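## Task

A spring pin with a pull knob holds the stand's post in one of a row of holes; once the pin is pulled, the post falls unless something supports it. Letting it fall is a failure, and bringing it down quickly can also be a failure even when it is supported. Lift the post three holes higher (11.4 cm) and lock it again with the pin. Then put the wooden block that sits on the desk onto the post's top plate. One or both robots may be used. At the end, release everything and back away. A robot that tips over or is left leaning is a failure, and anything held in place only by a robot at the end does not count.

## Robot and tools

Robots. Two identical Hello Robot Stretch 4 units, r1 and r2, each with one arm. Each has an omni-wheel base, a lift that rides up a mast, a telescoping arm that reaches forward, a three-joint wrist (yaw, pitch, roll) and a two-finger gripper with springy steel fingers. It is about 1.6 m tall, and its base rim lies within 0.23 m of its base origin. Cameras per robot: <r>_head_camera, <r>_head_left_camera, <r>_head_right_camera (head fisheyes) and <r>_wrist_camera.

Frames. Every robot reports in its own base frame: origin on the floor under the base centre, x forward, y left, z up. hand_pose is the point between the open fingertips, in this frame; its printed position may be somewhat off. The odometry frame is the base frame where the scene began. base_odometry counts wheel rotation only, so slipping looks like travel; heading is positive to the left, -3.142 to 3.142. If turned_by_wheels and turned_by_imu differ by more than about 0.1 rad, the base likely bumped something or slid. Neither robot knows where the other is; only images, lidar_m and wrist_depth_mm reveal that.

execute_actions. Argument "actions" is a list holding one action or none (empty just returns state and pictures). The action is an object keyed "r1" and/or "r2"; each robot gets its own entry. Per robot you may give "base", "joints", both, plus optional "pace" and "contact_limits"; or "end_of_arm" by itself. Everything in an action starts at once and may finish at different times.
- "base": exactly one relative move, measured from where the base last reported itself. translate_m: metres, forward positive, -2 to 2. strafe_m: metres sideways, left positive, -2 to 2. rotate_rad: radians on the spot, counter-clockwise (left) positive, -3.2 to 3.2.
- "joints": absolute joint targets by name, not offsets. lift_m 0 to 1.2 m; arm_m 0 to 0.55 m; wrist_yaw_rad -1.134 to 4.276 (0 straight ahead, positive turns left, 3.14 tucked back, above 3.4 the arm may obstruct); wrist_pitch_rad -1.117 to 4.259 (0 level, 1.57 pointing down); wrist_roll_rad -1.117 to 4.259 (0 puts both fingers level, positive is clockwise viewed from behind); gripper_m -0.038 to 0.141 m, the fingertip gap (under 0 the tips squeeze together). Out-of-range joint targets are clipped and reported; any other bad value or unknown key rejects the whole call.
- "pace": "slow", "default", "fast" or "max"; base top speeds 0.1/0.3/0.4/0.6 m/s and 1/2/3/4 rad/s, reduced when the lift is high.
- "contact_limits": {"arm_m": value 0 to 0.75}, how much force the arm may use before stopping; default 0.5.
- "end_of_arm": "enable_torque" revives wrist or gripper motors that shut off.
"cameras": list of camera names, or "all"; omitted or null means all, [] none. A robot or joint left out of an action may still be driving toward its earlier target. A single action runs at most 15 s.

wait: {"seconds": 0 to 10}; nothing new is commanded, returns state and pictures.
zoom_image: {"camera": name, "region": [x0, y0, x1, y1]} in pixels of that camera's latest full image, at most 504 by 504.
read_manual: {"section": "licences"} returns licence text only.
finished_scene: {"scene": 1 or 2} ends that scene permanently and reports success; the next scene's task arrives in its result. If a result reports a stop, later calls in the same reply are skipped.

Results. joint_positions; base_status and joint_status per motion: "done", "off_target" (resting away from target, maybe still pushing), "contact_stop_at_<key>" (hit something; that part goes slack, a loaded lift may sink, a slack base may roll), "limit_stop_at_<name>" (e.g. own_body for self-collision, tilt when leaning past 6 degrees, after which lift, arm and wheels go slack), "time_out", "torque_fault" (a wrist or gripper motor overloaded and went limp until enable_torque). on_its_own lists what was not commanded; "held at" is a held target, not the actual position. motor_effort is percent of maximum, positive toward larger joint values, with the peak during the last action in brackets; readings carry offsets and noise. An effort outside its rest range suggests pushing or carrying. The gripper reading and "done" do not prove a grasp; a firm squeeze shows as a clear gripper effort change. base_tilt gives forward/right lean in degrees (about 1.5 degree fixed bias). lidar_m: 12 distances in 30 degree sectors from straight ahead, counter-clockwise (4th left, 7th behind, 10th right); "-" means nothing seen or closer than 0.25 m; it sees the other robot but not itself. wrist_depth_mm: 7x7 grid of median depths, 100 to 2000 mm, from the top left.

Gripping. Command a gap smaller than the object; squeezing tighter pulls it toward the wrist. If fingertips jam against a surface below, raise the lift. Self-collision stops are likely with the gripper pitched up and rolled; to unfold the wrist at the start, send lift_m 0.4 with wrist_yaw_rad 0.

Camera calibration (OpenCV convention) is given per camera as K, distortion and T_world_to_cam mapping that robot's base frame into the camera frame; expect small errors, larger for the wrist camera on an extended arm.

Cautions. Never let the unpinned post fall, and lower it slowly. Robots pressing on each other is a failure; once bases touch, even millimetres more is a hard press. Equal commands move the robots up to about 3 cm per metre differently, so shared loads can tip a robot. Avoid driving or turning with over 1 kg held and arm_m above 0.2, steady hard pushes with a high gripper, and overloading a level wrist (about 2 kg). Avoid drops, slams and things falling. Finish with grippers open and robots backed away, upright.

Each tool is called after "Emit:" as name(argument=value, ...) on one line, values as JSON.

## Session

Emit:
execute_actions(actions=[])

Scene clock: 0.00 s.
r1.base_odometry: x=+0.000 y=+0.000 heading=+0.000 (m, m, rad; r1's odometry frame)
r1.turned_by_wheels: +0.000 (rad since the last result)
r1.turned_by_imu: +0.000 (rad since the last result)
r1.base_tilt: forward=+1.0 right=+0.3 (deg)
r1.lidar_m: 1.02 1.01 1.11 1.65 4.30 2.84 2.77 2.73 1.27 0.98 0.98 1.06
r1.base_status: not commanded
r1.joint_positions: lift_m=+0.212 arm_m=+0.000 wrist_yaw_rad=+3.073 wrist_pitch_rad=-0.014 wrist_roll_rad=-0.010 gripper_m=+0.057
r1.joint_status: not commanded
r1.motor_effort: lift_m=+21 arm_m=-1 wrist_yaw_rad=+2 wrist_pitch_rad=-6 wrist_roll_rad=+1 gripper_m=-2 wheel_0=+0 wheel_1=+0 wheel_2=+1 (%)
r1.hand_pose: x=-0.1113 y=+0.1069 z=+0.3948 quat_wxyz=(+0.034, +0.007, -0.005, +0.999) (m; r1's base frame)
r1.wrist_depth_mm: - 144 - - - - - / - 126 - - - - - / 103 135 206 - - - - / 119 145 - - - - - / - - - - - - - / 1397 1499 202 1336 197 1182 1229 / 960 1025 917 - 960 891 891
r2.base_odometry: x=+0.000 y=+0.000 heading=+0.000 (m, m, rad; r2's odometry frame)
r2.turned_by_wheels: +0.000 (rad since the last result)
r2.turned_by_imu: +0.000 (rad since the last result)
r2.base_tilt: forward=-1.0 right=+0.7 (deg)
r2.lidar_m: 2.48 2.19 1.45 1.34 1.35 1.74 2.80 2.81 2.77 3.34 3.44 1.28
r2.base_status: not commanded
r2.joint_positions: lift_m=+0.269 arm_m=-0.003 wrist_yaw_rad=+3.077 wrist_pitch_rad=+0.001 wrist_roll_rad=+0.003 gripper_m=+0.057
r2.joint_status: not commanded
r2.motor_effort: lift_m=+19 arm_m=+0 wrist_yaw_rad=-2 wrist_pitch_rad=-8 wrist_roll_rad=+0 gripper_m=-3 wheel_0=+0 wheel_1=+0 wheel_2=+0 (%)
r2.hand_pose: x=-0.1139 y=+0.1060 z=+0.4467 quat_wxyz=(+0.032, +0.000, +0.001, +0.999) (m; r2's base frame)
r2.wrist_depth_mm: - 135 - - - - 1499 / - 131 281 - - - 1464 / 108 137 225 - - - 1464 / 136 164 - - - - 1464 / - - - - - - 1464 / 1430 1430 194 1464 192 1499 1397 / 1008 946 1025 - 1078 991 1060
pictures: r1_head_camera, r1_head_left_camera, r1_head_right_camera, r1_wrist_camera, r2_head_camera, r2_head_left_camera, r2_head_right_camera, r2_wrist_camera
Images, in order (width x height): r1_head_camera 420x560, r1_head_left_camera 420x672, r1_head_right_camera 420x672, r1_wrist_camera 616x392, r2_head_camera 420x560, r2_head_left_camera 420x672, r2_head_right_camera 420x672, r2_wrist_camera 616x392.

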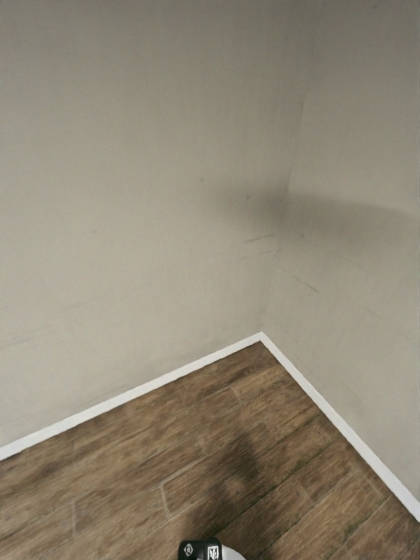

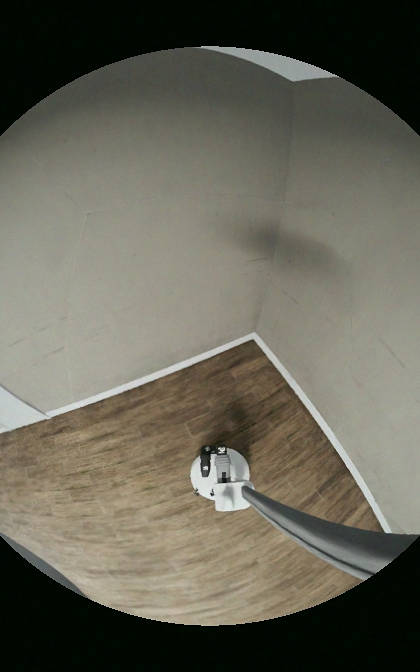

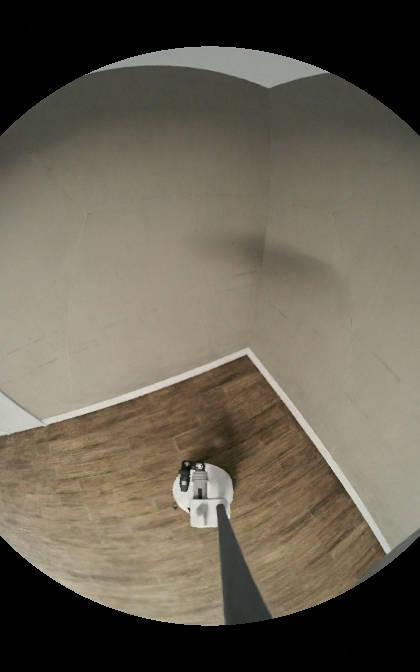

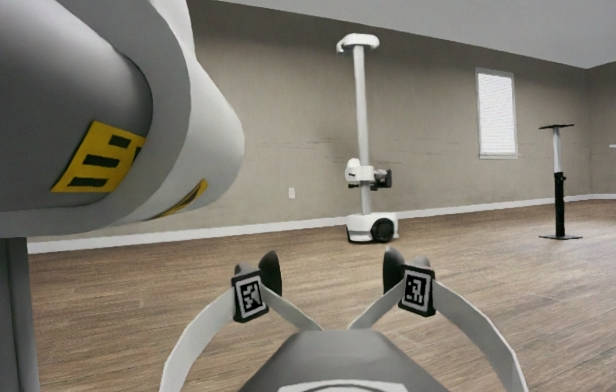

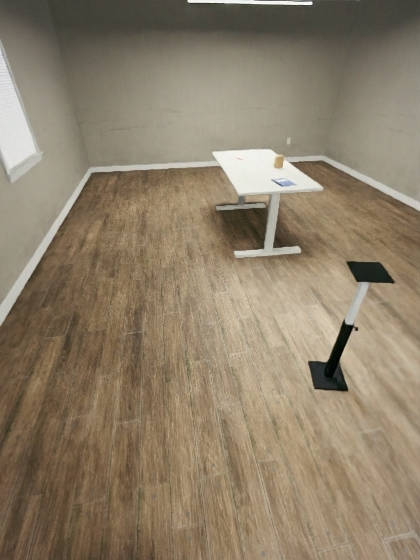

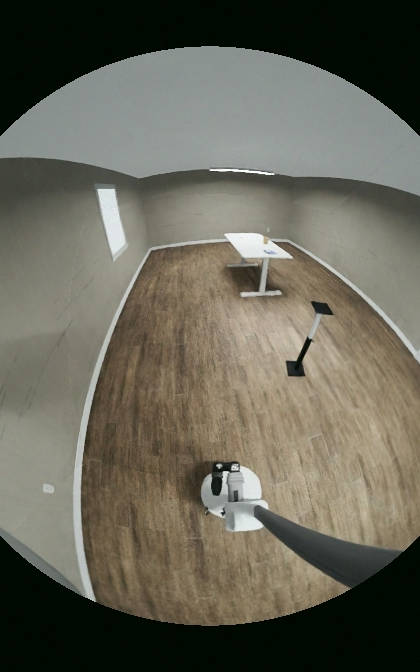

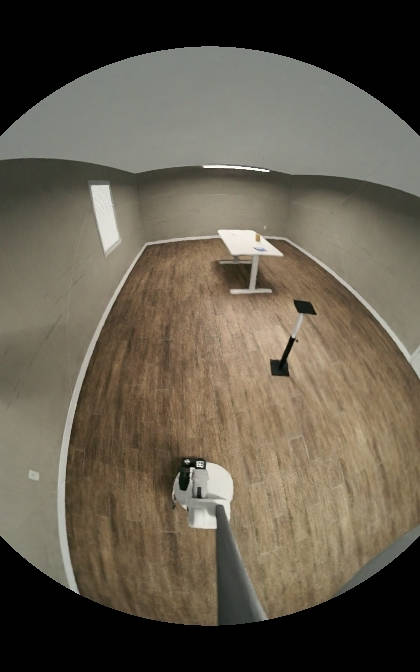

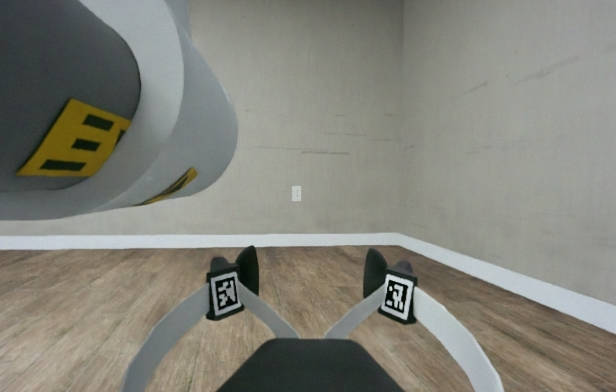

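Emit:
execute_actions(actions=[{"r1":{"base":{"rotate_rad":-2.8},"joints":{"lift_m":0.4,"wrist_yaw_rad":0,"gripper_m":0.1},"pace":"fast"},"r2":{"base":{"strafe_m":-0.7},"joints":{"lift_m":0.5,"wrist_yaw_rad":0,"gripper_m":0.12},"pace":"fast"}}], cameras=["r1_head_camera","r1_head_right_camera","r2_head_camera","r2_wrist_camera"])

Scene clock: 3.90 s.
r1.base_odometry: x=+0.000 y=+0.000 heading=-2.800 (m, m, rad; r1's odometry frame)
r1.turned_by_wheels: -2.800 (rad since the last result)
r1.turned_by_imu: -2.755 (rad since the last result)
r1.base_tilt: forward=+0.9 right=+0.6 (deg)
r1.lidar_m: 3.70 1.53 1.02 0.98 1.02 1.08 1.01 1.04 1.37 3.16 2.30 2.16
r1.base_status: done
r1.joint_positions: lift_m=+0.400 arm_m=+0.000 wrist_yaw_rad=+0.001 wrist_pitch_rad=-0.014 wrist_roll_rad=-0.010 gripper_m=+0.100
r1.joint_status: all done
r1.motor_effort: lift_m=+23(25) arm_m=-1(1) wrist_yaw_rad=+0(6) wrist_pitch_rad=-6(6) wrist_roll_rad=+1(1) gripper_m=+0(2) wheel_0=+1(11) wheel_1=+1(12) wheel_2=+0(12) (%)
r1.hand_pose: x=+0.4591 y=-0.0873 z=+0.5822 quat_wxyz=(+1.000, -0.005, -0.007, +0.000) (m; r1's base frame)
r1.wrist_depth_mm: 1661 - - - - - - / 1708 - - - - - - / 1708 - - - - - - / 1708 - - - - - - / 1708 - - - - - - / 1618 - 200 1983 1618 1618 1708 / 1464 1397 1366 - 1397 1255 1255
r2.base_odometry: x=+0.000 y=-0.700 heading=+0.000 (m, m, rad; r2's odometry frame)
r2.turned_by_wheels: +0.000 (rad since the last result)
r2.turned_by_imu: -0.001 (rad since the last result)
r2.base_tilt: forward=-0.8 right=+0.9 (deg)
r2.lidar_m: 1.03 3.33 2.21 2.04 2.05 2.61 2.68 2.72 1.97 2.68 2.75 3.47
r2.base_status: done
r2.joint_positions: lift_m=+0.500 arm_m=-0.003 wrist_yaw_rad=+0.000 wrist_pitch_rad=+0.001 wrist_roll_rad=+0.003 gripper_m=+0.120
r2.joint_status: all done
r2.motor_effort: lift_m=+23(25) arm_m=+0(0) wrist_yaw_rad=-3(7) wrist_pitch_rad=-8(7) wrist_roll_rad=+3(1) gripper_m=+2(2) wheel_0=-2(13) wheel_1=+2(16) wheel_2=+0(1) (%)
r2.hand_pose: x=+0.4568 y=-0.0873 z=+0.6777 quat_wxyz=(+1.000, +0.001, +0.000, +0.000) (m; r2's base frame)
r2.wrist_depth_mm: - - - - - - - / - - - - - - - / - - - - - - - / - - - - - - - / - - - - - - - / - 1921 1808 1756 1808 1808 - / 1464 1366 1464 - 1537 1397 1499
pictures: r1_head_camera, r1_head_right_camera, r2_head_camera, r2_wrist_camera
camera_calibration (this result's frames):
r2_wrist_camera: T_world_to_cam=[[0.00773219, -0.999537, 0.0294441, -0.110167], [-0.0325213, -0.0296808, -0.99903, 0.738764], [0.999441, 0.00676713, -0.0327357, -0.208593], [0, 0, 0, 1]] pos_world=[0.233354, -0.0867775, 0.734463]
Images, in order (width x height): r1_head_camera 420x560, r1_head_right_camera 420x672, r2_head_camera 420x560, r2_wrist_camera 616x392.

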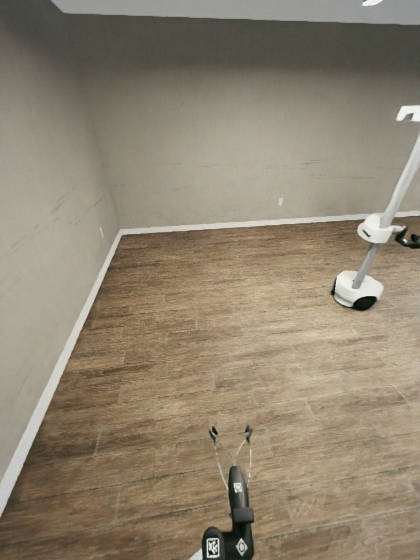

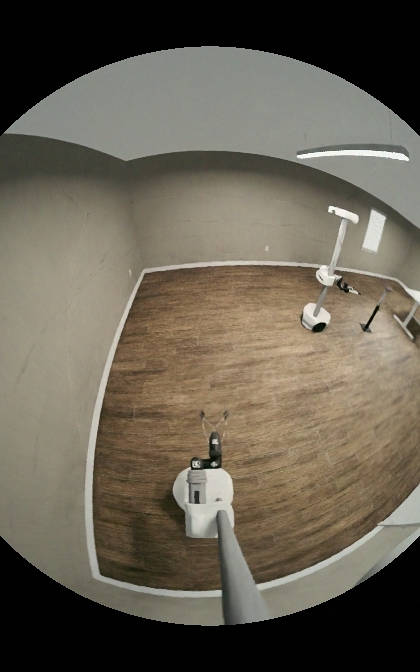

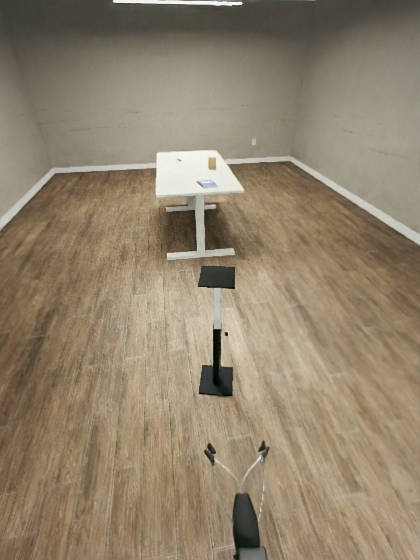

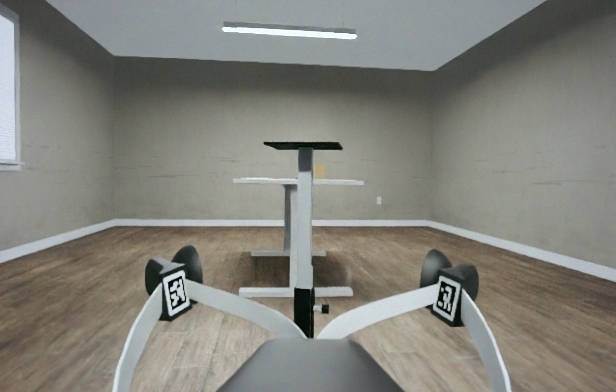

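Emit:
execute_actions(actions=[{"r1":{"base":{"strafe_m":-2},"joints":{"lift_m":0.26},"pace":"max"},"r2":{"base":{"translate_m":0.3},"joints":{"lift_m":0.48,"arm_m":0.2}}}], cameras=[])

Emit:
execute_actions(actions=[{"r1":{"base":{"strafe_m":-0.65},"pace":"max"}}], cameras=["r1_head_camera","r1_wrist_camera","r2_head_camera","r2_wrist_camera"])

Scene clock: 9.63 s.
r1.base_odometry: x=-0.671 y=+1.884 heading=-2.800 (m, m, rad; r1's odometry frame)
r1.turned_by_wheels: +0.000 (rad since the last result)
r1.turned_by_imu: -0.010 (rad since the last result)
r1.base_tilt: forward=+0.9 right=+0.5 (deg)
r1.lidar_m: 1.58 3.93 3.20 2.98 1.36 0.89 0.85 0.87 1.16 2.62 2.48 1.67
r1.base_status: done
r1.joint_positions: lift_m=+0.260 arm_m=+0.000 wrist_yaw_rad=+0.000 wrist_pitch_rad=-0.014 wrist_roll_rad=-0.010 gripper_m=+0.100
r1.joint_status: all done
r1.motor_effort: lift_m=+20(18) arm_m=-1(1) wrist_yaw_rad=+2(1) wrist_pitch_rad=-6(7) wrist_roll_rad=+1(0) gripper_m=-1(0) wheel_0=+0(15) wheel_1=+2(14) wheel_2=+1(3) (%)
r1.hand_pose: x=+0.4590 y=-0.0873 z=+0.4424 quat_wxyz=(+1.000, -0.005, -0.007, +0.000) (m; r1's base frame)
r1.wrist_depth_mm: - - - - - - - / - - - - - - - / - - - - - - - / - - - - - - - / - - - - - - - / 1661 1661 200 1397 1255 1229 1366 / 1138 1060 1060 - 1078 976 976
r2.base_odometry: x=+0.300 y=-0.700 heading=+0.000 (m, m, rad; r2's odometry frame)
r2.turned_by_wheels: +0.000 (rad since the last result)
r2.turned_by_imu: -0.002 (rad since the last result)
r2.base_tilt: forward=-1.0 right=+0.8 (deg)
r2.lidar_m: 0.74 3.40 2.26 2.07 2.10 2.66 3.00 3.04 2.90 1.34 2.70 3.43
r2.base_status: done
r2.joint_positions: lift_m=+0.480 arm_m=+0.199 wrist_yaw_rad=+0.000 wrist_pitch_rad=+0.001 wrist_roll_rad=+0.003 gripper_m=+0.120
r2.joint_status: all done
r2.motor_effort: lift_m=+15(22) arm_m=+7(7) wrist_yaw_rad=-4(4) wrist_pitch_rad=-7(8) wrist_roll_rad=+0(0) gripper_m=+0(1) wheel_0=+2(7) wheel_1=+1(3) wheel_2=+0(9) (%)
r2.hand_pose: x=+0.6580 y=-0.0874 z=+0.6584 quat_wxyz=(+1.000, +0.001, +0.000, +0.000) (m; r2's base frame)
r2.wrist_depth_mm: - - - - - - - / - - - 368 - - - / - - - - - - - / - - - - - - - / - - - - - - - / - 1808 1708 379 1708 1756 - / 1397 1366 1430 - 1499 1366 1430
pictures: none
No camera images: the call's "cameras" was empty. Leave "cameras" out to get every camera's image.

Scene clock: 12.07 s.
r1.base_odometry: x=-0.889 y=+2.497 heading=-2.799 (m, m, rad; r1's odometry frame)
r1.turned_by_wheels: +0.000 (rad since the last result)
r1.turned_by_imu: -0.004 (rad since the last result)
r1.base_tilt: forward=+0.9 right=+0.4 (deg)
r1.lidar_m: 1.58 1.74 3.86 3.63 1.20 0.84 0.81 0.83 1.08 2.41 1.96 1.98
r1.base_status: done
r1.joint_positions: lift_m=+0.260 arm_m=+0.000 wrist_yaw_rad=+0.000 wrist_pitch_rad=-0.014 wrist_roll_rad=-0.010 gripper_m=+0.100
r1.joint_status: not commanded
r1.motor_effort: lift_m=+20(20) arm_m=-1(1) wrist_yaw_rad=+2(2) wrist_pitch_rad=-6(6) wrist_roll_rad=+0(1) gripper_m=-1(1) wheel_0=-1(16) wheel_1=+3(15) wheel_2=+0(2) (%)
r1.hand_pose: x=+0.4590 y=-0.0874 z=+0.4424 quat_wxyz=(+1.000, -0.005, -0.007, +0.000) (m; r1's base frame)
r1.wrist_depth_mm: - - - - - - - / - - - - - - - / - - - - - - - / - - - - - - - / - - - - - - - / 1537 1464 200 1464 1255 1205 1336 / 1118 1078 1078 - 1060 976 976
r2.base_odometry: x=+0.300 y=-0.700 heading=+0.000 (m, m, rad; r2's odometry frame)
r2.turned_by_wheels: +0.000 (rad since the last result)
r2.turned_by_imu: -0.001 (rad since the last result)
r2.base_tilt: forward=-1.0 right=+0.8 (deg)
r2.lidar_m: 0.73 3.39 2.26 2.07 2.08 2.63 3.01 3.03 2.89 2.67 1.56 3.43
r2.base_status: not commanded
r2.joint_positions: lift_m=+0.480 arm_m=+0.199 wrist_yaw_rad=+0.000 wrist_pitch_rad=+0.001 wrist_roll_rad=+0.003 gripper_m=+0.120
r2.joint_status: not commanded
r2.motor_effort: lift_m=+15(15) arm_m=+7(7) wrist_yaw_rad=-2(2) wrist_pitch_rad=-8(7) wrist_roll_rad=+0(1) gripper_m=+0(1) wheel_0=+2(2) wheel_1=+1(1) wheel_2=+1(0) (%)
r2.hand_pose: x=+0.6580 y=-0.0874 z=+0.6584 quat_wxyz=(+1.000, +0.001, +0.000, +0.000) (m; r2's base frame)
r2.wrist_depth_mm: - - - - - - - / - - - 368 - - - / - - - - - - - / - - - - - - - / - - - - - - - / - 1808 1708 379 1708 1808 - / 1397 1336 1397 - 1464 1366 1430
pictures: r1_head_camera, r1_wrist_camera, r2_head_camera, r2_wrist_camera
camera_calibration (this result's frames):
r1_wrist_camera: T_world_to_cam=[[0.0475416, -0.998053, -0.0403827, -0.0782118], [-0.019722, 0.0394827, -0.999026, 0.504966], [0.998675, 0.0482917, -0.0178065, -0.218261], [0, 0, 0, 1]] pos_world=[0.231649, -0.0874567, 0.497429]
r2_wrist_camera: T_world_to_cam=[[0.00743368, -0.999539, 0.0294445, -0.111044], [-0.0324396, -0.0296709, -0.999033, 0.725978], [0.999446, 0.00647132, -0.0326452, -0.410436], [0, 0, 0, 1]] pos_world=[0.434585, -0.0867968, 0.715147]
Images, in order (width x height): r1_head_camera 420x560, r1_wrist_camera 616x392, r2_head_camera 420x560, r2_wrist_camera 616x392.

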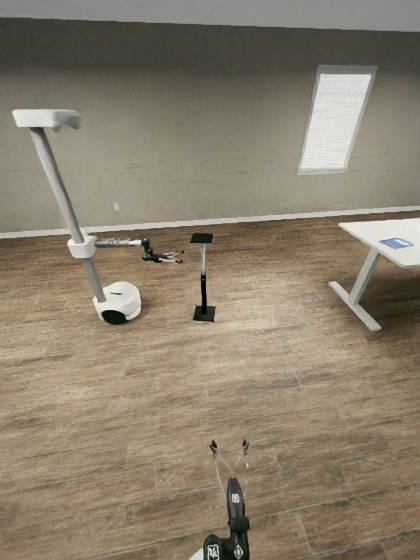

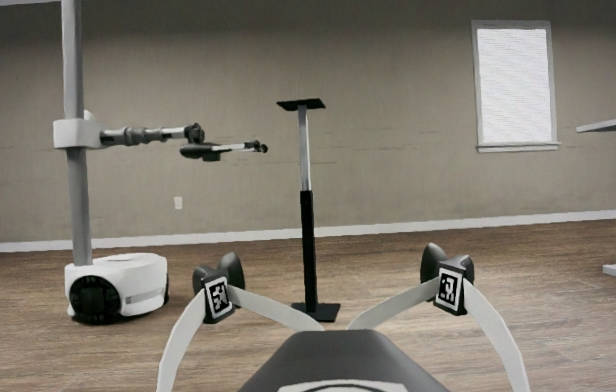

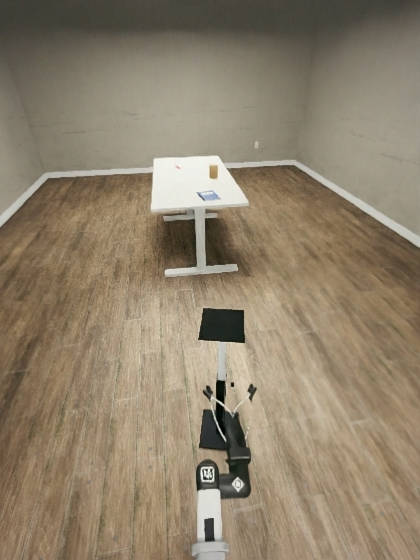

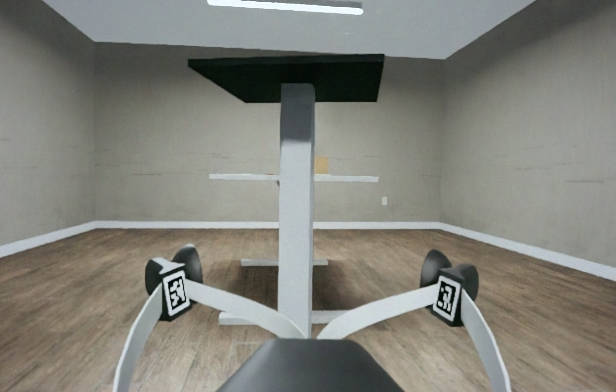

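Emit:
execute_actions(actions=[{"r1":{"base":{"translate_m":0.7},"pace":"max"},"r2":{"base":{"strafe_m":0.055},"joints":{"lift_m":0.58,"wrist_yaw_rad":-0.14}}}], cameras=[])

Emit:
execute_actions(actions=[{"r1":{"base":{"rotate_rad":-0.15}},"r2":{"joints":{"arm_m":0.36}}}], cameras=[])

Emit:
execute_actions(actions=[{"r1":{"base":{"strafe_m":0.21},"joints":{"arm_m":0.2},"pace":"fast"}}], cameras=["r1_head_camera","r1_wrist_camera","r2_head_camera","r2_wrist_camera"])

Scene clock: 15.60 s.
r1.base_odometry: x=-1.548 y=+2.262 heading=-2.799 (m, m, rad; r1's odometry frame)
r1.turned_by_wheels: +0.000 (rad since the last result)
r1.turned_by_imu: -0.002 (rad since the last result)
r1.base_tilt: forward=+0.9 right=+0.5 (deg)
r1.lidar_m: 0.90 1.00 3.95 3.70 2.40 1.60 1.51 1.53 1.98 2.79 1.51 1.90
r1.base_status: done
r1.joint_positions: lift_m=+0.260 arm_m=+0.000 wrist_yaw_rad=+0.000 wrist_pitch_rad=-0.014 wrist_roll_rad=-0.010 gripper_m=+0.100
r1.joint_status: not commanded
r1.motor_effort: lift_m=+20(20) arm_m=-1(1) wrist_yaw_rad=+2(2) wrist_pitch_rad=-7(6) wrist_roll_rad=+1(1) gripper_m=-2(0) wheel_0=+1(10) wheel_1=+1(10) wheel_2=+1(16) (%)
r1.hand_pose: x=+0.4590 y=-0.0874 z=+0.4424 quat_wxyz=(+1.000, -0.005, -0.007, +0.000) (m; r1's base frame)
r1.wrist_depth_mm: - - - - - - - / - 831 - - - - - / - - - - - - - / - - - - - - - / - - - - - - - / 1025 1708 200 1397 1255 1205 1366 / 891 1118 1078 - 1060 991 976
r2.base_odometry: x=+0.300 y=-0.645 heading=+0.000 (m, m, rad; r2's odometry frame)
r2.turned_by_wheels: +0.000 (rad since the last result)
r2.turned_by_imu: -0.001 (rad since the last result)
r2.base_tilt: forward=-1.0 right=+0.7 (deg)
r2.lidar_m: 0.75 3.30 2.20 2.02 2.05 2.58 3.02 3.08 2.96 2.70 1.19 1.07
r2.base_status: done
r2.joint_positions: lift_m=+0.580 arm_m=+0.199 wrist_yaw_rad=-0.140 wrist_pitch_rad=+0.001 wrist_roll_rad=+0.003 gripper_m=+0.120
r2.joint_status: all done
r2.motor_effort: lift_m=+24(26) arm_m=+8(8) wrist_yaw_rad=-2(6) wrist_pitch_rad=-7(7) wrist_roll_rad=-1(0) gripper_m=+0(2) wheel_0=+1(9) wheel_1=-2(11) wheel_2=+0(0) (%)
r2.hand_pose: x=+0.6431 y=-0.1267 z=+0.7576 quat_wxyz=(+0.998, +0.001, +0.000, -0.070) (m; r2's base frame)
r2.wrist_depth_mm: - - - - - - - / - - - - - - - / - - - - - - - / - - - - - - - / - - - - - - - / - - 1863 - - - - / 1576 1499 1618 - 1708 1537 1661
pictures: none
No camera images: the call's "cameras" was empty. Leave "cameras" out to get every camera's image.

Scene clock: 17.13 s.
r1.base_odometry: x=-1.548 y=+2.262 heading=-2.948 (m, m, rad; r1's odometry frame)
r1.turned_by_wheels: -0.149 (rad since the last result)
r1.turned_by_imu: -0.147 (rad since the last result)
r1.base_tilt: forward=+0.9 right=+0.5 (deg)
r1.lidar_m: 0.89 0.97 1.19 3.70 2.94 1.72 1.48 1.51 1.77 3.16 1.53 1.70
r1.base_status: done
r1.joint_positions: lift_m=+0.260 arm_m=+0.000 wrist_yaw_rad=+0.000 wrist_pitch_rad=-0.014 wrist_roll_rad=-0.010 gripper_m=+0.100
r1.joint_status: not commanded
r1.motor_effort: lift_m=+20(20) arm_m=-1(1) wrist_yaw_rad=+1(2) wrist_pitch_rad=-6(6) wrist_roll_rad=+1(1) gripper_m=-1(1) wheel_0=+4(7) wheel_1=+3(7) wheel_2=+1(4) (%)
r1.hand_pose: x=+0.4590 y=-0.0874 z=+0.4424 quat_wxyz=(+1.000, -0.005, -0.007, +0.000) (m; r1's base frame)
r1.wrist_depth_mm: - - 778 - - - - / - - - - - - - / - - - - - - - / - - - - - - - / - - - - - - - / 1661 1618 201 1537 1229 1229 1336 / 1138 1098 1008 - 1060 976 976
r2.base_odometry: x=+0.300 y=-0.645 heading=+0.000 (m, m, rad; r2's odometry frame)
r2.turned_by_wheels: +0.000 (rad since the last result)
r2.turned_by_imu: +0.000 (rad since the last result)
r2.base_tilt: forward=-1.0 right=+0.8 (deg)
r2.lidar_m: 0.80 3.30 2.19 2.02 2.02 2.57 3.00 3.06 2.95 2.70 1.17 1.18
r2.base_status: not commanded
r2.joint_positions: lift_m=+0.580 arm_m=+0.359 wrist_yaw_rad=-0.140 wrist_pitch_rad=+0.001 wrist_roll_rad=+0.003 gripper_m=+0.120
r2.joint_status: all done
r2.motor_effort: lift_m=+24(24) arm_m=+8(12) wrist_yaw_rad=-1(2) wrist_pitch_rad=-8(8) wrist_roll_rad=+2(1) gripper_m=+0(1) wheel_0=+1(1) wheel_1=-1(2) wheel_2=+0(0) (%)
r2.hand_pose: x=+0.8030 y=-0.1268 z=+0.7577 quat_wxyz=(+0.998, +0.001, +0.000, -0.070) (m; r2's base frame)
r2.wrist_depth_mm: - - - - - - - / - - - - - - - / - - - - - - - / - - 1708 231 - - - / - - - - - - - / - - - 234 - - - / 1576 1499 1618 - 1708 1537 1661
pictures: none
No camera images: the call's "cameras" was empty. Leave "cameras" out to get every camera's image.

Scene clock: 18.77 s.
r1.base_odometry: x=-1.508 y=+2.055 heading=-2.948 (m, m, rad; r1's odometry frame)
r1.turned_by_wheels: +0.000 (rad since the last result)
r1.turned_by_imu: +0.002 (rad since the last result)
r1.base_tilt: forward=+0.8 right=+0.6 (deg)
r1.lidar_m: 0.87 1.04 1.18 3.47 3.06 1.76 1.53 1.57 1.84 3.32 1.70 1.98
r1.base_status: done
r1.joint_positions: lift_m=+0.260 arm_m=+0.199 wrist_yaw_rad=+0.000 wrist_pitch_rad=-0.014 wrist_roll_rad=-0.010 gripper_m=+0.100
r1.joint_status: all done
r1.motor_effort: lift_m=+20(20) arm_m=+6(8) wrist_yaw_rad=+2(4) wrist_pitch_rad=-5(6) wrist_roll_rad=+1(1) gripper_m=+0(0) wheel_0=+1(14) wheel_1=+0(15) wheel_2=+0(5) (%)
r1.hand_pose: x=+0.6584 y=-0.0874 z=+0.4424 quat_wxyz=(+1.000, -0.005, -0.007, +0.000) (m; r1's base frame)
r1.wrist_depth_mm: - 544 569 - - - - / - - - - - - - / - - - - - - - / - - - - - - - / - - - - - - - / 1708 1661 200 539 1229 1229 1366 / 1118 1098 1042 - 1078 976 976
r2.base_odometry: x=+0.300 y=-0.645 heading=+0.000 (m, m, rad; r2's odometry frame)
r2.turned_by_wheels: +0.000 (rad since the last result)
r2.turned_by_imu: -0.001 (rad since the last result)
r2.base_tilt: forward=-0.9 right=+0.7 (deg)
r2.lidar_m: 0.81 3.32 2.19 2.01 2.03 2.59 3.01 3.04 2.97 2.71 0.97 0.83
r2.base_status: not commanded
r2.joint_positions: lift_m=+0.580 arm_m=+0.359 wrist_yaw_rad=-0.140 wrist_pitch_rad=+0.001 wrist_roll_rad=+0.003 gripper_m=+0.120
r2.joint_status: not commanded
r2.motor_effort: lift_m=+24(24) arm_m=+8(8) wrist_yaw_rad=-1(2) wrist_pitch_rad=-7(8) wrist_roll_rad=+0(2) gripper_m=+1(0) wheel_0=+1(1) wheel_1=-2(1) wheel_2=+0(0) (%)
r2.hand_pose: x=+0.8030 y=-0.1268 z=+0.7577 quat_wxyz=(+0.998, +0.001, +0.000, -0.070) (m; r2's base frame)
r2.wrist_depth_mm: - - - - - - - / - - - - - - - / - - - - - - - / - - 1661 231 - - - / - - - - - - - / - - - 234 - - - / 1576 1537 1618 - 1661 1576 1661
pictures: r1_head_camera, r1_wrist_camera, r2_head_camera, r2_wrist_camera
camera_calibration (this result's frames):
r1_wrist_camera: T_world_to_cam=[[0.0475394, -0.998053, -0.040378, -0.087692], [-0.0196168, 0.039483, -0.999028, 0.50886], [0.998677, 0.0482852, -0.0177016, -0.417426], [0, 0, 0, 1]] pos_world=[0.431025, -0.0874571, 0.497435]
r2_wrist_camera: T_world_to_cam=[[-0.13211, -0.990798, 0.0294448, -0.0412635], [-0.0362493, -0.0248561, -0.999034, 0.832343], [0.990572, -0.13305, -0.032632, -0.562405], [0, 0, 0, 1]] pos_world=[0.581823, -0.0950229, 0.814402]
Images, in order (width x height): r1_head_camera 420x560, r1_wrist_camera 616x392, r2_head_camera 420x560, r2_wrist_camera 616x392.

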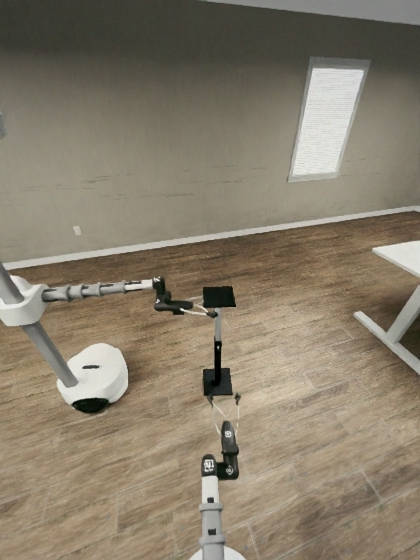

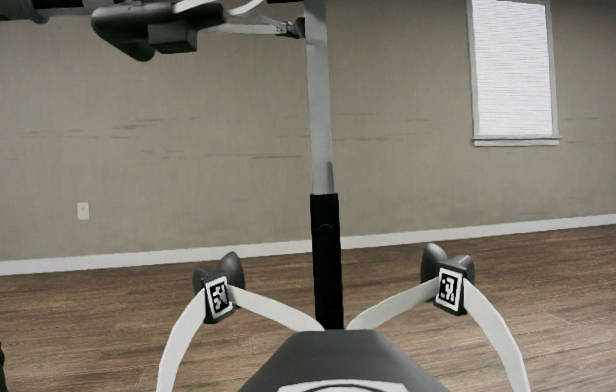

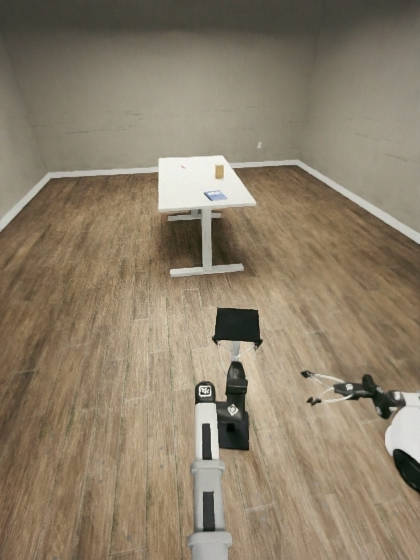

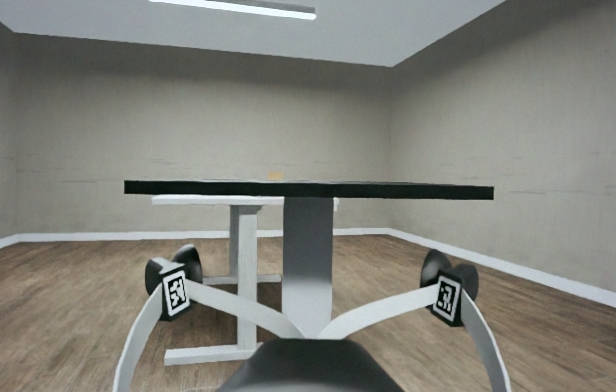

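Emit:
execute_actions(actions=[{"r1":{"joints":{"arm_m":0.44,"lift_m":0.263,"gripper_m":0.06}},"r2":{"joints":{"arm_m":0.38,"lift_m":0.6,"gripper_m":0.06}}}], cameras=[])

Emit:
execute_actions(actions=[{"r2":{"joints":{"gripper_m":-0.01}}}], cameras=["r1_head_camera","r1_wrist_camera","r2_head_right_camera","r2_wrist_camera"])

Emit:
zoom_image(camera="r2_head_right_camera", region=[150,320,310,440])

Emit:
zoom_image(camera="r1_head_camera", region=[150,270,290,400])

Scene clock: 21.10 s.
r1.base_odometry: x=-1.508 y=+2.055 heading=-2.948 (m, m, rad; r1's odometry frame)
r1.turned_by_wheels: +0.000 (rad since the last result)
r1.turned_by_imu: +0.000 (rad since the last result)
r1.base_tilt: forward=+1.0 right=+0.6 (deg)
r1.lidar_m: 0.89 1.04 1.17 3.47 3.04 1.77 1.54 1.57 1.82 3.30 1.70 1.96
r1.base_status: not commanded
r1.joint_positions: lift_m=+0.263 arm_m=+0.439 wrist_yaw_rad=+0.000 wrist_pitch_rad=-0.014 wrist_roll_rad=-0.010 gripper_m=+0.060
r1.joint_status: all done
r1.motor_effort: lift_m=+23(23) arm_m=+6(6) wrist_yaw_rad=+2(2) wrist_pitch_rad=-5(6) wrist_roll_rad=+1(0) gripper_m=-2(2) wheel_0=+2(1) wheel_1=+0(1) wheel_2=+0(0) (%)
r1.hand_pose: x=+0.8984 y=-0.0874 z=+0.4452 quat_wxyz=(+1.000, -0.005, -0.007, +0.000) (m; r1's base frame)
r1.wrist_depth_mm: - - - - - - - / - - - - - - - / - - - - - - - / - - - 301 - - - / - - - 293 - - - / 1661 1661 202 294 214 1308 1308 / 1118 1138 1008 - 1060 946 976
r2.base_odometry: x=+0.300 y=-0.645 heading=+0.000 (m, m, rad; r2's odometry frame)
r2.turned_by_wheels: +0.000 (rad since the last result)
r2.turned_by_imu: -0.001 (rad since the last result)
r2.base_tilt: forward=-0.8 right=+0.8 (deg)
r2.lidar_m: 0.80 3.31 2.18 2.01 2.05 2.58 3.00 3.06 2.97 2.71 0.93 0.80
r2.base_status: not commanded
r2.joint_positions: lift_m=+0.600 arm_m=+0.379 wrist_yaw_rad=-0.140 wrist_pitch_rad=+0.001 wrist_roll_rad=+0.003 gripper_m=+0.060
r2.joint_status: all done
r2.motor_effort: lift_m=+24(25) arm_m=+8(7) wrist_yaw_rad=+1(1) wrist_pitch_rad=-7(8) wrist_roll_rad=+0(1) gripper_m=-2(3) wheel_0=+1(1) wheel_1=-2(2) wheel_2=+0(0) (%)
r2.hand_pose: x=+0.8230 y=-0.1268 z=+0.7776 quat_wxyz=(+0.998, +0.001, +0.000, -0.070) (m; r2's base frame)
r2.wrist_depth_mm: - - - - - - - / - - - - - - - / - - - - - - - / - - - - - - - / - - 205 168 170 176 - / - - 196 214 192 - - / 1618 1499 1618 - 1756 1576 1708
pictures: none
No camera images: the call's "cameras" was empty. Leave "cameras" out to get every camera's image.

Scene clock: 22.57 s.
r1.base_odometry: x=-1.508 y=+2.055 heading=-2.948 (m, m, rad; r1's odometry frame)
r1.turned_by_wheels: +0.000 (rad since the last result)
r1.turned_by_imu: +0.000 (rad since the last result)
r1.base_tilt: forward=+0.9 right=+0.5 (deg)
r1.lidar_m: 0.90 1.03 1.16 3.48 3.03 1.78 1.53 1.55 1.84 3.33 1.71 1.96
r1.base_status: not commanded
r1.joint_positions: lift_m=+0.263 arm_m=+0.439 wrist_yaw_rad=+0.000 wrist_pitch_rad=-0.014 wrist_roll_rad=-0.010 gripper_m=+0.060
r1.joint_status: not commanded
r1.motor_effort: lift_m=+24(24) arm_m=+6(6) wrist_yaw_rad=+2(2) wrist_pitch_rad=-6(6) wrist_roll_rad=+1(2) gripper_m=-3(2) wheel_0=+1(2) wheel_1=+0(0) wheel_2=+0(0) (%)
r1.hand_pose: x=+0.8984 y=-0.0874 z=+0.4452 quat_wxyz=(+1.000, -0.005, -0.007, +0.000) (m; r1's base frame)
r1.wrist_depth_mm: - - - - - - - / - - - - - - - / - - - - - - - / - - - - - - - / - - - 291 - - - / 1661 1618 202 293 213 1255 1366 / 1118 1118 1008 - 1078 960 976
r2.base_odometry: x=+0.300 y=-0.645 heading=+0.000 (m, m, rad; r2's odometry frame)
r2.turned_by_wheels: +0.000 (rad since the last result)
r2.turned_by_imu: -0.001 (rad since the last result)
r2.base_tilt: forward=-0.8 right=+0.8 (deg)
r2.lidar_m: 0.80 3.32 2.19 2.01 2.04 2.59 3.00 3.06 2.97 2.71 0.91 0.78
r2.base_status: not commanded
r2.joint_positions: lift_m=+0.600 arm_m=+0.380 wrist_yaw_rad=-0.134 wrist_pitch_rad=+0.001 wrist_roll_rad=+0.003 gripper_m=-0.009
r2.joint_status: all done
r2.on_its_own: wrist_yaw_rad is at rest, and its effort (-19) is outside its rest range (-13 to +13)
r2.motor_effort: lift_m=+24(24) arm_m=+2(8) wrist_yaw_rad=-19(18) wrist_pitch_rad=-9(8) wrist_roll_rad=-1(0) gripper_m=-21(21) wheel_0=-2(2) wheel_1=-2(2) wheel_2=+2(2) (%)
r2.hand_pose: x=+0.8247 y=-0.1253 z=+0.7775 quat_wxyz=(+0.998, +0.001, +0.000, -0.067) (m; r2's base frame)
r2.wrist_depth_mm: - - - - - - - / - - - - - - - / - - - - - - - / - - - - - - - / - - 163 168 173 178 - / - - 181 211 180 - - / 1618 1537 1618 - 1661 1537 1661
pictures: r1_head_camera, r1_wrist_camera, r2_head_right_camera, r2_wrist_camera
camera_calibration (this result's frames):
r1_wrist_camera: T_world_to_cam=[[0.0473899, -0.99806, -0.0403762, -0.0989002], [-0.0195776, 0.0394858, -0.999028, 0.516251], [0.998685, 0.0481343, -0.0176684, -0.657051], [0, 0, 0, 1]] pos_world=[0.67098, -0.0874663, 0.500147]
r2_wrist_camera: T_world_to_cam=[[-0.12657, -0.991521, 0.029442, -0.0421298], [-0.0364543, -0.0250112, -0.999022, 0.853184], [0.991288, -0.127519, -0.0329796, -0.582648], [0, 0, 0, 1]] pos_world=[0.603341, -0.0947323, 0.834375]
Images, in order (width x height): r1_head_camera 420x560, r1_wrist_camera 616x392, r2_head_right_camera 420x672, r2_wrist_camera 616x392.

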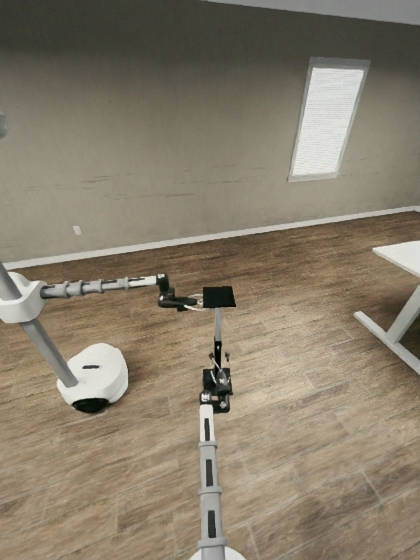

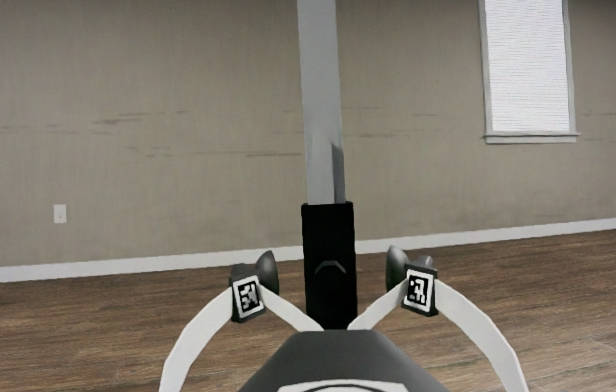

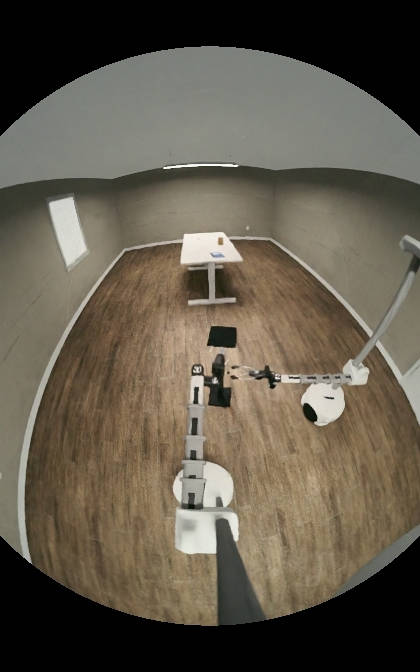

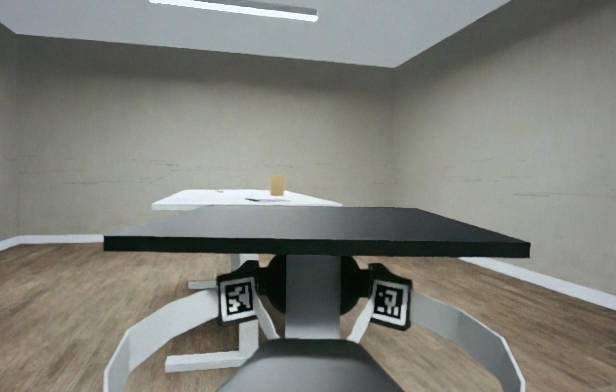

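Region (150, 320, 310, 440) of r2_head_right_camera's 420x672 image, scaled by 3.150, with more detail than that image has; it fills the top 378 rows of this view, and the rest is white.

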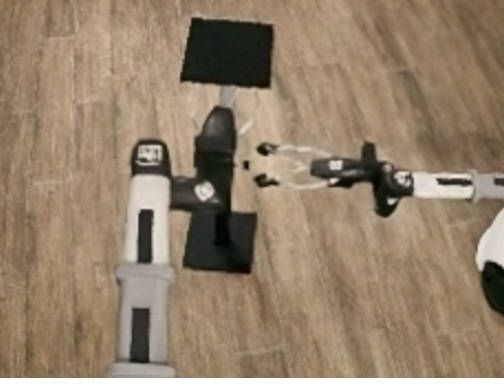

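Region (150, 270, 290, 400) of r1_head_camera's 420x560 image, scaled by 3.600, with more detail than that image has; it fills the top 468 rows of this view, and the rest is white.

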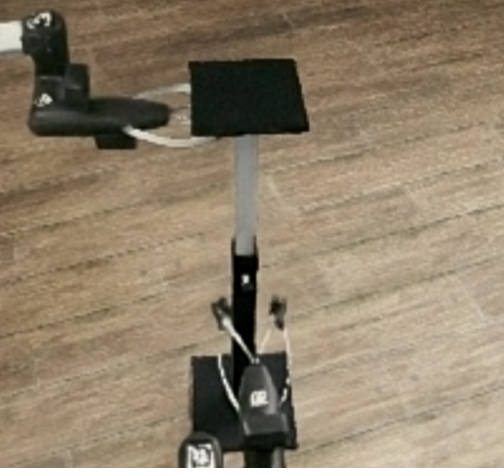

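Emit:
execute_actions(actions=[{"r1":{"joints":{"arm_m":0.475,"lift_m":0.255,"gripper_m":0.045}},"r2":{"joints":{"wrist_yaw_rad":-0.115,"gripper_m":-0.02}}}], cameras=["r1_wrist_camera"])

Emit:
execute_actions(actions=[{"r1":{"joints":{"gripper_m":-0.015}},"r2":{"joints":{"lift_m":0.602}}}], cameras=["r1_wrist_camera"])

Emit:
execute_actions(actions=[{"r1":{"joints":{"arm_m":0.455},"pace":"slow"}}], cameras=["r1_wrist_camera","r1_head_camera","r2_wrist_camera"])

Emit:
zoom_image(camera="r1_head_camera", region=[180,310,260,380])

Scene clock: 24.00 s.
r1.base_odometry: x=-1.508 y=+2.055 heading=-2.948 (m, m, rad; r1's odometry frame)
r1.turned_by_wheels: +0.000 (rad since the last result)
r1.turned_by_imu: +0.000 (rad since the last result)
r1.base_tilt: forward=+0.7 right=+0.5 (deg)
r1.lidar_m: 0.88 1.04 1.16 3.49 3.03 1.77 1.51 1.56 1.82 3.29 1.71 1.97
r1.base_status: not commanded
r1.joint_positions: lift_m=+0.255 arm_m=+0.474 wrist_yaw_rad=+0.000 wrist_pitch_rad=-0.014 wrist_roll_rad=-0.010 gripper_m=+0.045
r1.joint_status: all done
r1.motor_effort: lift_m=+18(21) arm_m=+6(6) wrist_yaw_rad=+2(2) wrist_pitch_rad=-5(6) wrist_roll_rad=+1(0) gripper_m=-2(1) wheel_0=+1(1) wheel_1=+0(0) wheel_2=+0(0) (%)
r1.hand_pose: x=+0.9334 y=-0.0874 z=+0.4376 quat_wxyz=(+1.000, -0.005, -0.007, +0.000) (m; r1's base frame)
r1.wrist_depth_mm: - - - - - - - / - - - - - - - / - - - 266 - - - / - - - 266 - - - / - - - 258 - - - / 1618 1661 1308 258 198 1366 1336 / 1098 1098 991 - 1060 917 960
r2.base_odometry: x=+0.300 y=-0.645 heading=+0.000 (m, m, rad; r2's odometry frame)
r2.turned_by_wheels: -0.001 (rad since the last result)
r2.turned_by_imu: -0.001 (rad since the last result)
r2.base_tilt: forward=-0.9 right=+0.8 (deg)
r2.lidar_m: 0.78 3.29 2.20 2.02 2.05 2.62 3.01 3.03 2.99 2.71 0.90 0.81
r2.base_status: not commanded
r2.joint_positions: lift_m=+0.600 arm_m=+0.380 wrist_yaw_rad=-0.113 wrist_pitch_rad=+0.001 wrist_roll_rad=+0.003 gripper_m=-0.019
r2.joint_status: all done
r2.motor_effort: lift_m=+24(24) arm_m=+2(2) wrist_yaw_rad=-6(15) wrist_pitch_rad=-9(9) wrist_roll_rad=+0(2) gripper_m=-24(26) wheel_0=-7(7) wheel_1=-3(3) wheel_2=+2(3) (%)
r2.hand_pose: x=+0.8274 y=-0.1194 z=+0.7775 quat_wxyz=(+0.998, +0.001, +0.000, -0.057) (m; r2's base frame)
r2.wrist_depth_mm: - - - - - - - / - - - - - - - / - - - - - - - / - - - - - - - / - - 164 169 173 177 - / - - 181 208 181 - - / 1618 1537 1661 - 1661 1499 1708
pictures: r1_wrist_camera
camera_calibration (this result's frames):
r1_wrist_camera: T_world_to_cam=[[0.047355, -0.998062, -0.0403765, -0.100842], [-0.0195816, 0.0394865, -0.999028, 0.509393], [0.998686, 0.0480996, -0.0176738, -0.692148], [0, 0, 0, 1]] pos_world=[0.705989, -0.0874684, 0.492593]
Images, in order (width x height): r1_wrist_camera 616x392.

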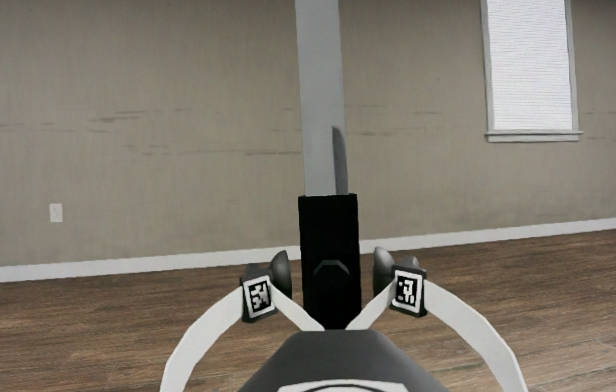

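Scene clock: 25.37 s.
r1.base_odometry: x=-1.508 y=+2.055 heading=-2.948 (m, m, rad; r1's odometry frame)
r1.turned_by_wheels: +0.000 (rad since the last result)
r1.turned_by_imu: +0.000 (rad since the last result)
r1.base_tilt: forward=+1.0 right=+0.6 (deg)
r1.lidar_m: 0.88 1.04 1.18 3.48 3.00 1.79 1.55 1.57 1.85 3.31 1.71 1.95
r1.base_status: not commanded
r1.joint_positions: lift_m=+0.255 arm_m=+0.475 wrist_yaw_rad=+0.003 wrist_pitch_rad=-0.014 wrist_roll_rad=-0.010 gripper_m=-0.014
r1.joint_status: all done
r1.motor_effort: lift_m=+18(18) arm_m=+2(6) wrist_yaw_rad=-8(7) wrist_pitch_rad=-7(7) wrist_roll_rad=+1(1) gripper_m=-18(20) wheel_0=+1(1) wheel_1=-1(0) wheel_2=+0(1) (%)
r1.hand_pose: x=+0.9344 y=-0.0864 z=+0.4375 quat_wxyz=(+1.000, -0.005, -0.007, +0.002) (m; r1's base frame)
r1.wrist_depth_mm: - - - - - - - / - - - - - - - / - - - 264 - - - / - - - 264 - - - / - - - 257 - - - / 1661 1576 184 218 188 1229 1308 / 1118 1060 1042 - 1060 931 991
r2.base_odometry: x=+0.300 y=-0.645 heading=+0.000 (m, m, rad; r2's odometry frame)
r2.turned_by_wheels: +0.000 (rad since the last result)
r2.turned_by_imu: +0.000 (rad since the last result)
r2.base_tilt: forward=-0.8 right=+0.9 (deg)
r2.lidar_m: 0.81 3.32 2.22 2.00 2.05 2.59 3.01 3.06 2.98 2.72 0.93 0.79
r2.base_status: not commanded
r2.joint_positions: lift_m=+0.602 arm_m=+0.380 wrist_yaw_rad=-0.113 wrist_pitch_rad=+0.003 wrist_roll_rad=+0.003 gripper_m=-0.019
r2.joint_status: all done
r2.motor_effort: lift_m=+25(26) arm_m=+2(2) wrist_yaw_rad=-8(7) wrist_pitch_rad=-16(16) wrist_roll_rad=+0(0) gripper_m=-24(26) wheel_0=-7(7) wheel_1=-3(3) wheel_2=+2(2) (%)
r2.hand_pose: x=+0.8274 y=-0.1194 z=+0.7788 quat_wxyz=(+0.998, +0.002, +0.002, -0.057) (m; r2's base frame)
r2.wrist_depth_mm: - - - - - - - / - - - - - - - / - - - - - - - / - - 1921 - - - - / - - 167 170 175 179 - / - - 181 208 181 - - / 1618 1537 1661 - 1661 1499 1661
pictures: r1_wrist_camera
camera_calibration (this result's frames):
r1_wrist_camera: T_world_to_cam=[[0.0507621, -0.997894, -0.0403864, -0.103071], [-0.019921, 0.0394187, -0.999024, 0.509624], [0.998512, 0.0515171, -0.0178781, -0.69266], [0, 0, 0, 1]] pos_world=[0.707013, -0.0872589, 0.492581]
Images, in order (width x height): r1_wrist_camera 616x392.

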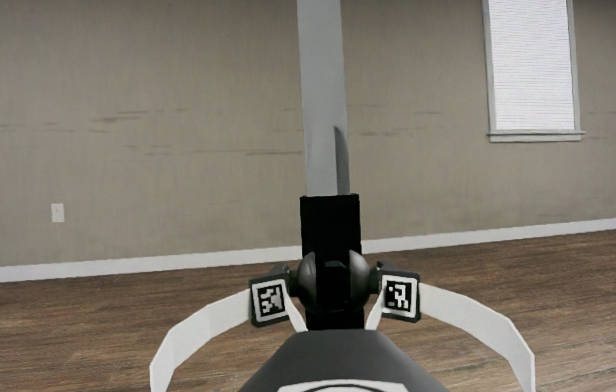

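Scene clock: 26.53 s.
r1.base_odometry: x=-1.508 y=+2.055 heading=-2.948 (m, m, rad; r1's odometry frame)
r1.turned_by_wheels: +0.000 (rad since the last result)
r1.turned_by_imu: +0.000 (rad since the last result)
r1.base_tilt: forward=+1.0 right=+0.6 (deg)
r1.lidar_m: 0.89 1.03 1.18 3.50 3.02 1.80 1.53 1.56 1.81 3.33 1.69 1.95
r1.base_status: not commanded
r1.joint_positions: lift_m=+0.255 arm_m=+0.457 wrist_yaw_rad=+0.004 wrist_pitch_rad=-0.014 wrist_roll_rad=-0.010 gripper_m=-0.014
r1.joint_status: all done
r1.motor_effort: lift_m=+17(18) arm_m=-9(14) wrist_yaw_rad=-8(9) wrist_pitch_rad=-6(7) wrist_roll_rad=+1(1) gripper_m=-17(19) wheel_0=+1(1) wheel_1=+0(1) wheel_2=+0(0) (%)
r1.hand_pose: x=+0.9163 y=-0.0864 z=+0.4376 quat_wxyz=(+1.000, -0.005, -0.007, +0.002) (m; r1's base frame)
r1.wrist_depth_mm: - - - - - - - / - - - - - - - / - - - 283 - - - / - - - 283 - - - / - - - 276 - - - / 1661 1618 1281 204 185 1255 1336 / 1138 1078 991 - 1060 931 976
r2.base_odometry: x=+0.300 y=-0.645 heading=+0.000 (m, m, rad; r2's odometry frame)
r2.turned_by_wheels: +0.000 (rad since the last result)
r2.turned_by_imu: +0.000 (rad since the last result)
r2.base_tilt: forward=-1.0 right=+0.8 (deg)
r2.lidar_m: 0.81 3.29 2.18 2.02 2.05 2.59 3.01 3.06 2.99 2.72 0.93 0.80
r2.base_status: not commanded
r2.joint_positions: lift_m=+0.602 arm_m=+0.380 wrist_yaw_rad=-0.113 wrist_pitch_rad=+0.009 wrist_roll_rad=+0.003 gripper_m=-0.019
r2.joint_status: not commanded
r2.on_its_own: wrist_pitch_rad is at rest, and its effort (-31) is outside its rest range (-23 to +23)
r2.motor_effort: lift_m=+26(25) arm_m=+1(1) wrist_yaw_rad=-8(8) wrist_pitch_rad=-31(32) wrist_roll_rad=-2(0) gripper_m=-26(26) wheel_0=-7(8) wheel_1=-3(3) wheel_2=+1(2) (%)
r2.hand_pose: x=+0.8274 y=-0.1194 z=+0.7772 quat_wxyz=(+0.998, +0.002, +0.004, -0.056) (m; r2's base frame)
r2.wrist_depth_mm: - - - - - - - / - - - - - - - / - - - - - - - / - - 1661 1708 - - - / - - 172 176 180 154 - / - - 181 208 181 - - / 1576 1499 1618 - 1618 1464 1661
pictures: r1_head_camera, r1_wrist_camera, r2_wrist_camera
camera_calibration (this result's frames):
r1_wrist_camera: T_world_to_cam=[[0.0510237, -0.997881, -0.0403846, -0.102316], [-0.0198959, 0.0394136, -0.999025, 0.509248], [0.998499, 0.0517774, -0.0178427, -0.674568], [0, 0, 0, 1]] pos_world=[0.688908, -0.0872429, 0.492583]
r2_wrist_camera: T_world_to_cam=[[-0.105054, -0.994032, 0.0293831, -0.0539715], [-0.043786, -0.0248945, -0.998731, 0.858898], [0.993502, -0.106207, -0.0409094, -0.577745], [0, 0, 0, 1]] pos_world=[0.605929, -0.0936281, 0.835758]
Images, in order (width x height): r1_head_camera 420x560, r1_wrist_camera 616x392, r2_wrist_camera 616x392.

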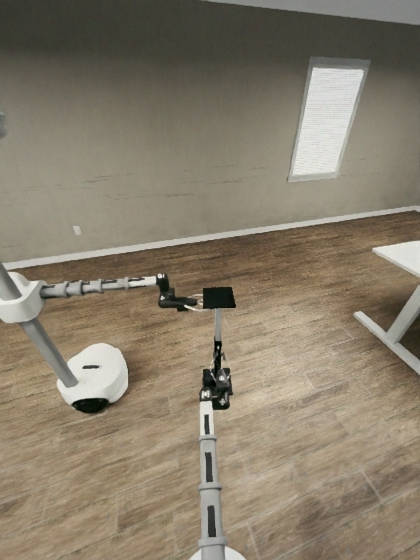

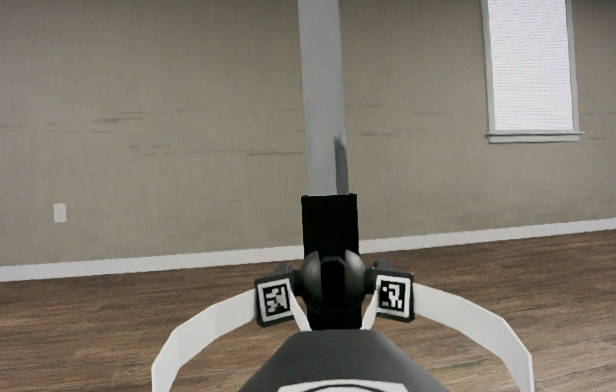

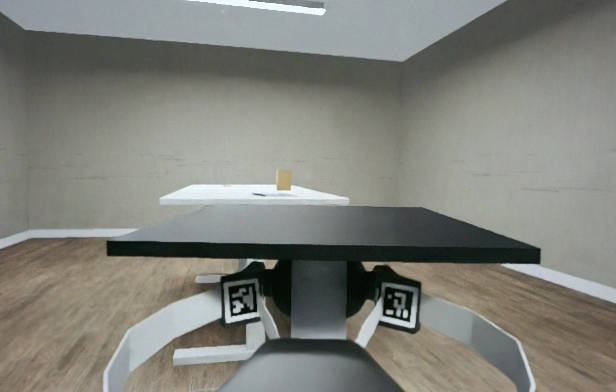

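Region (180, 310, 260, 380) of r1_head_camera's 420x560 image, scaled by 6.300, with more detail than that image has; it fills the top 441 rows of this view, and the rest is white.

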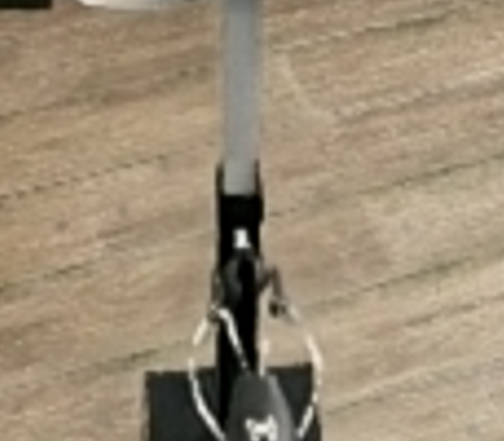

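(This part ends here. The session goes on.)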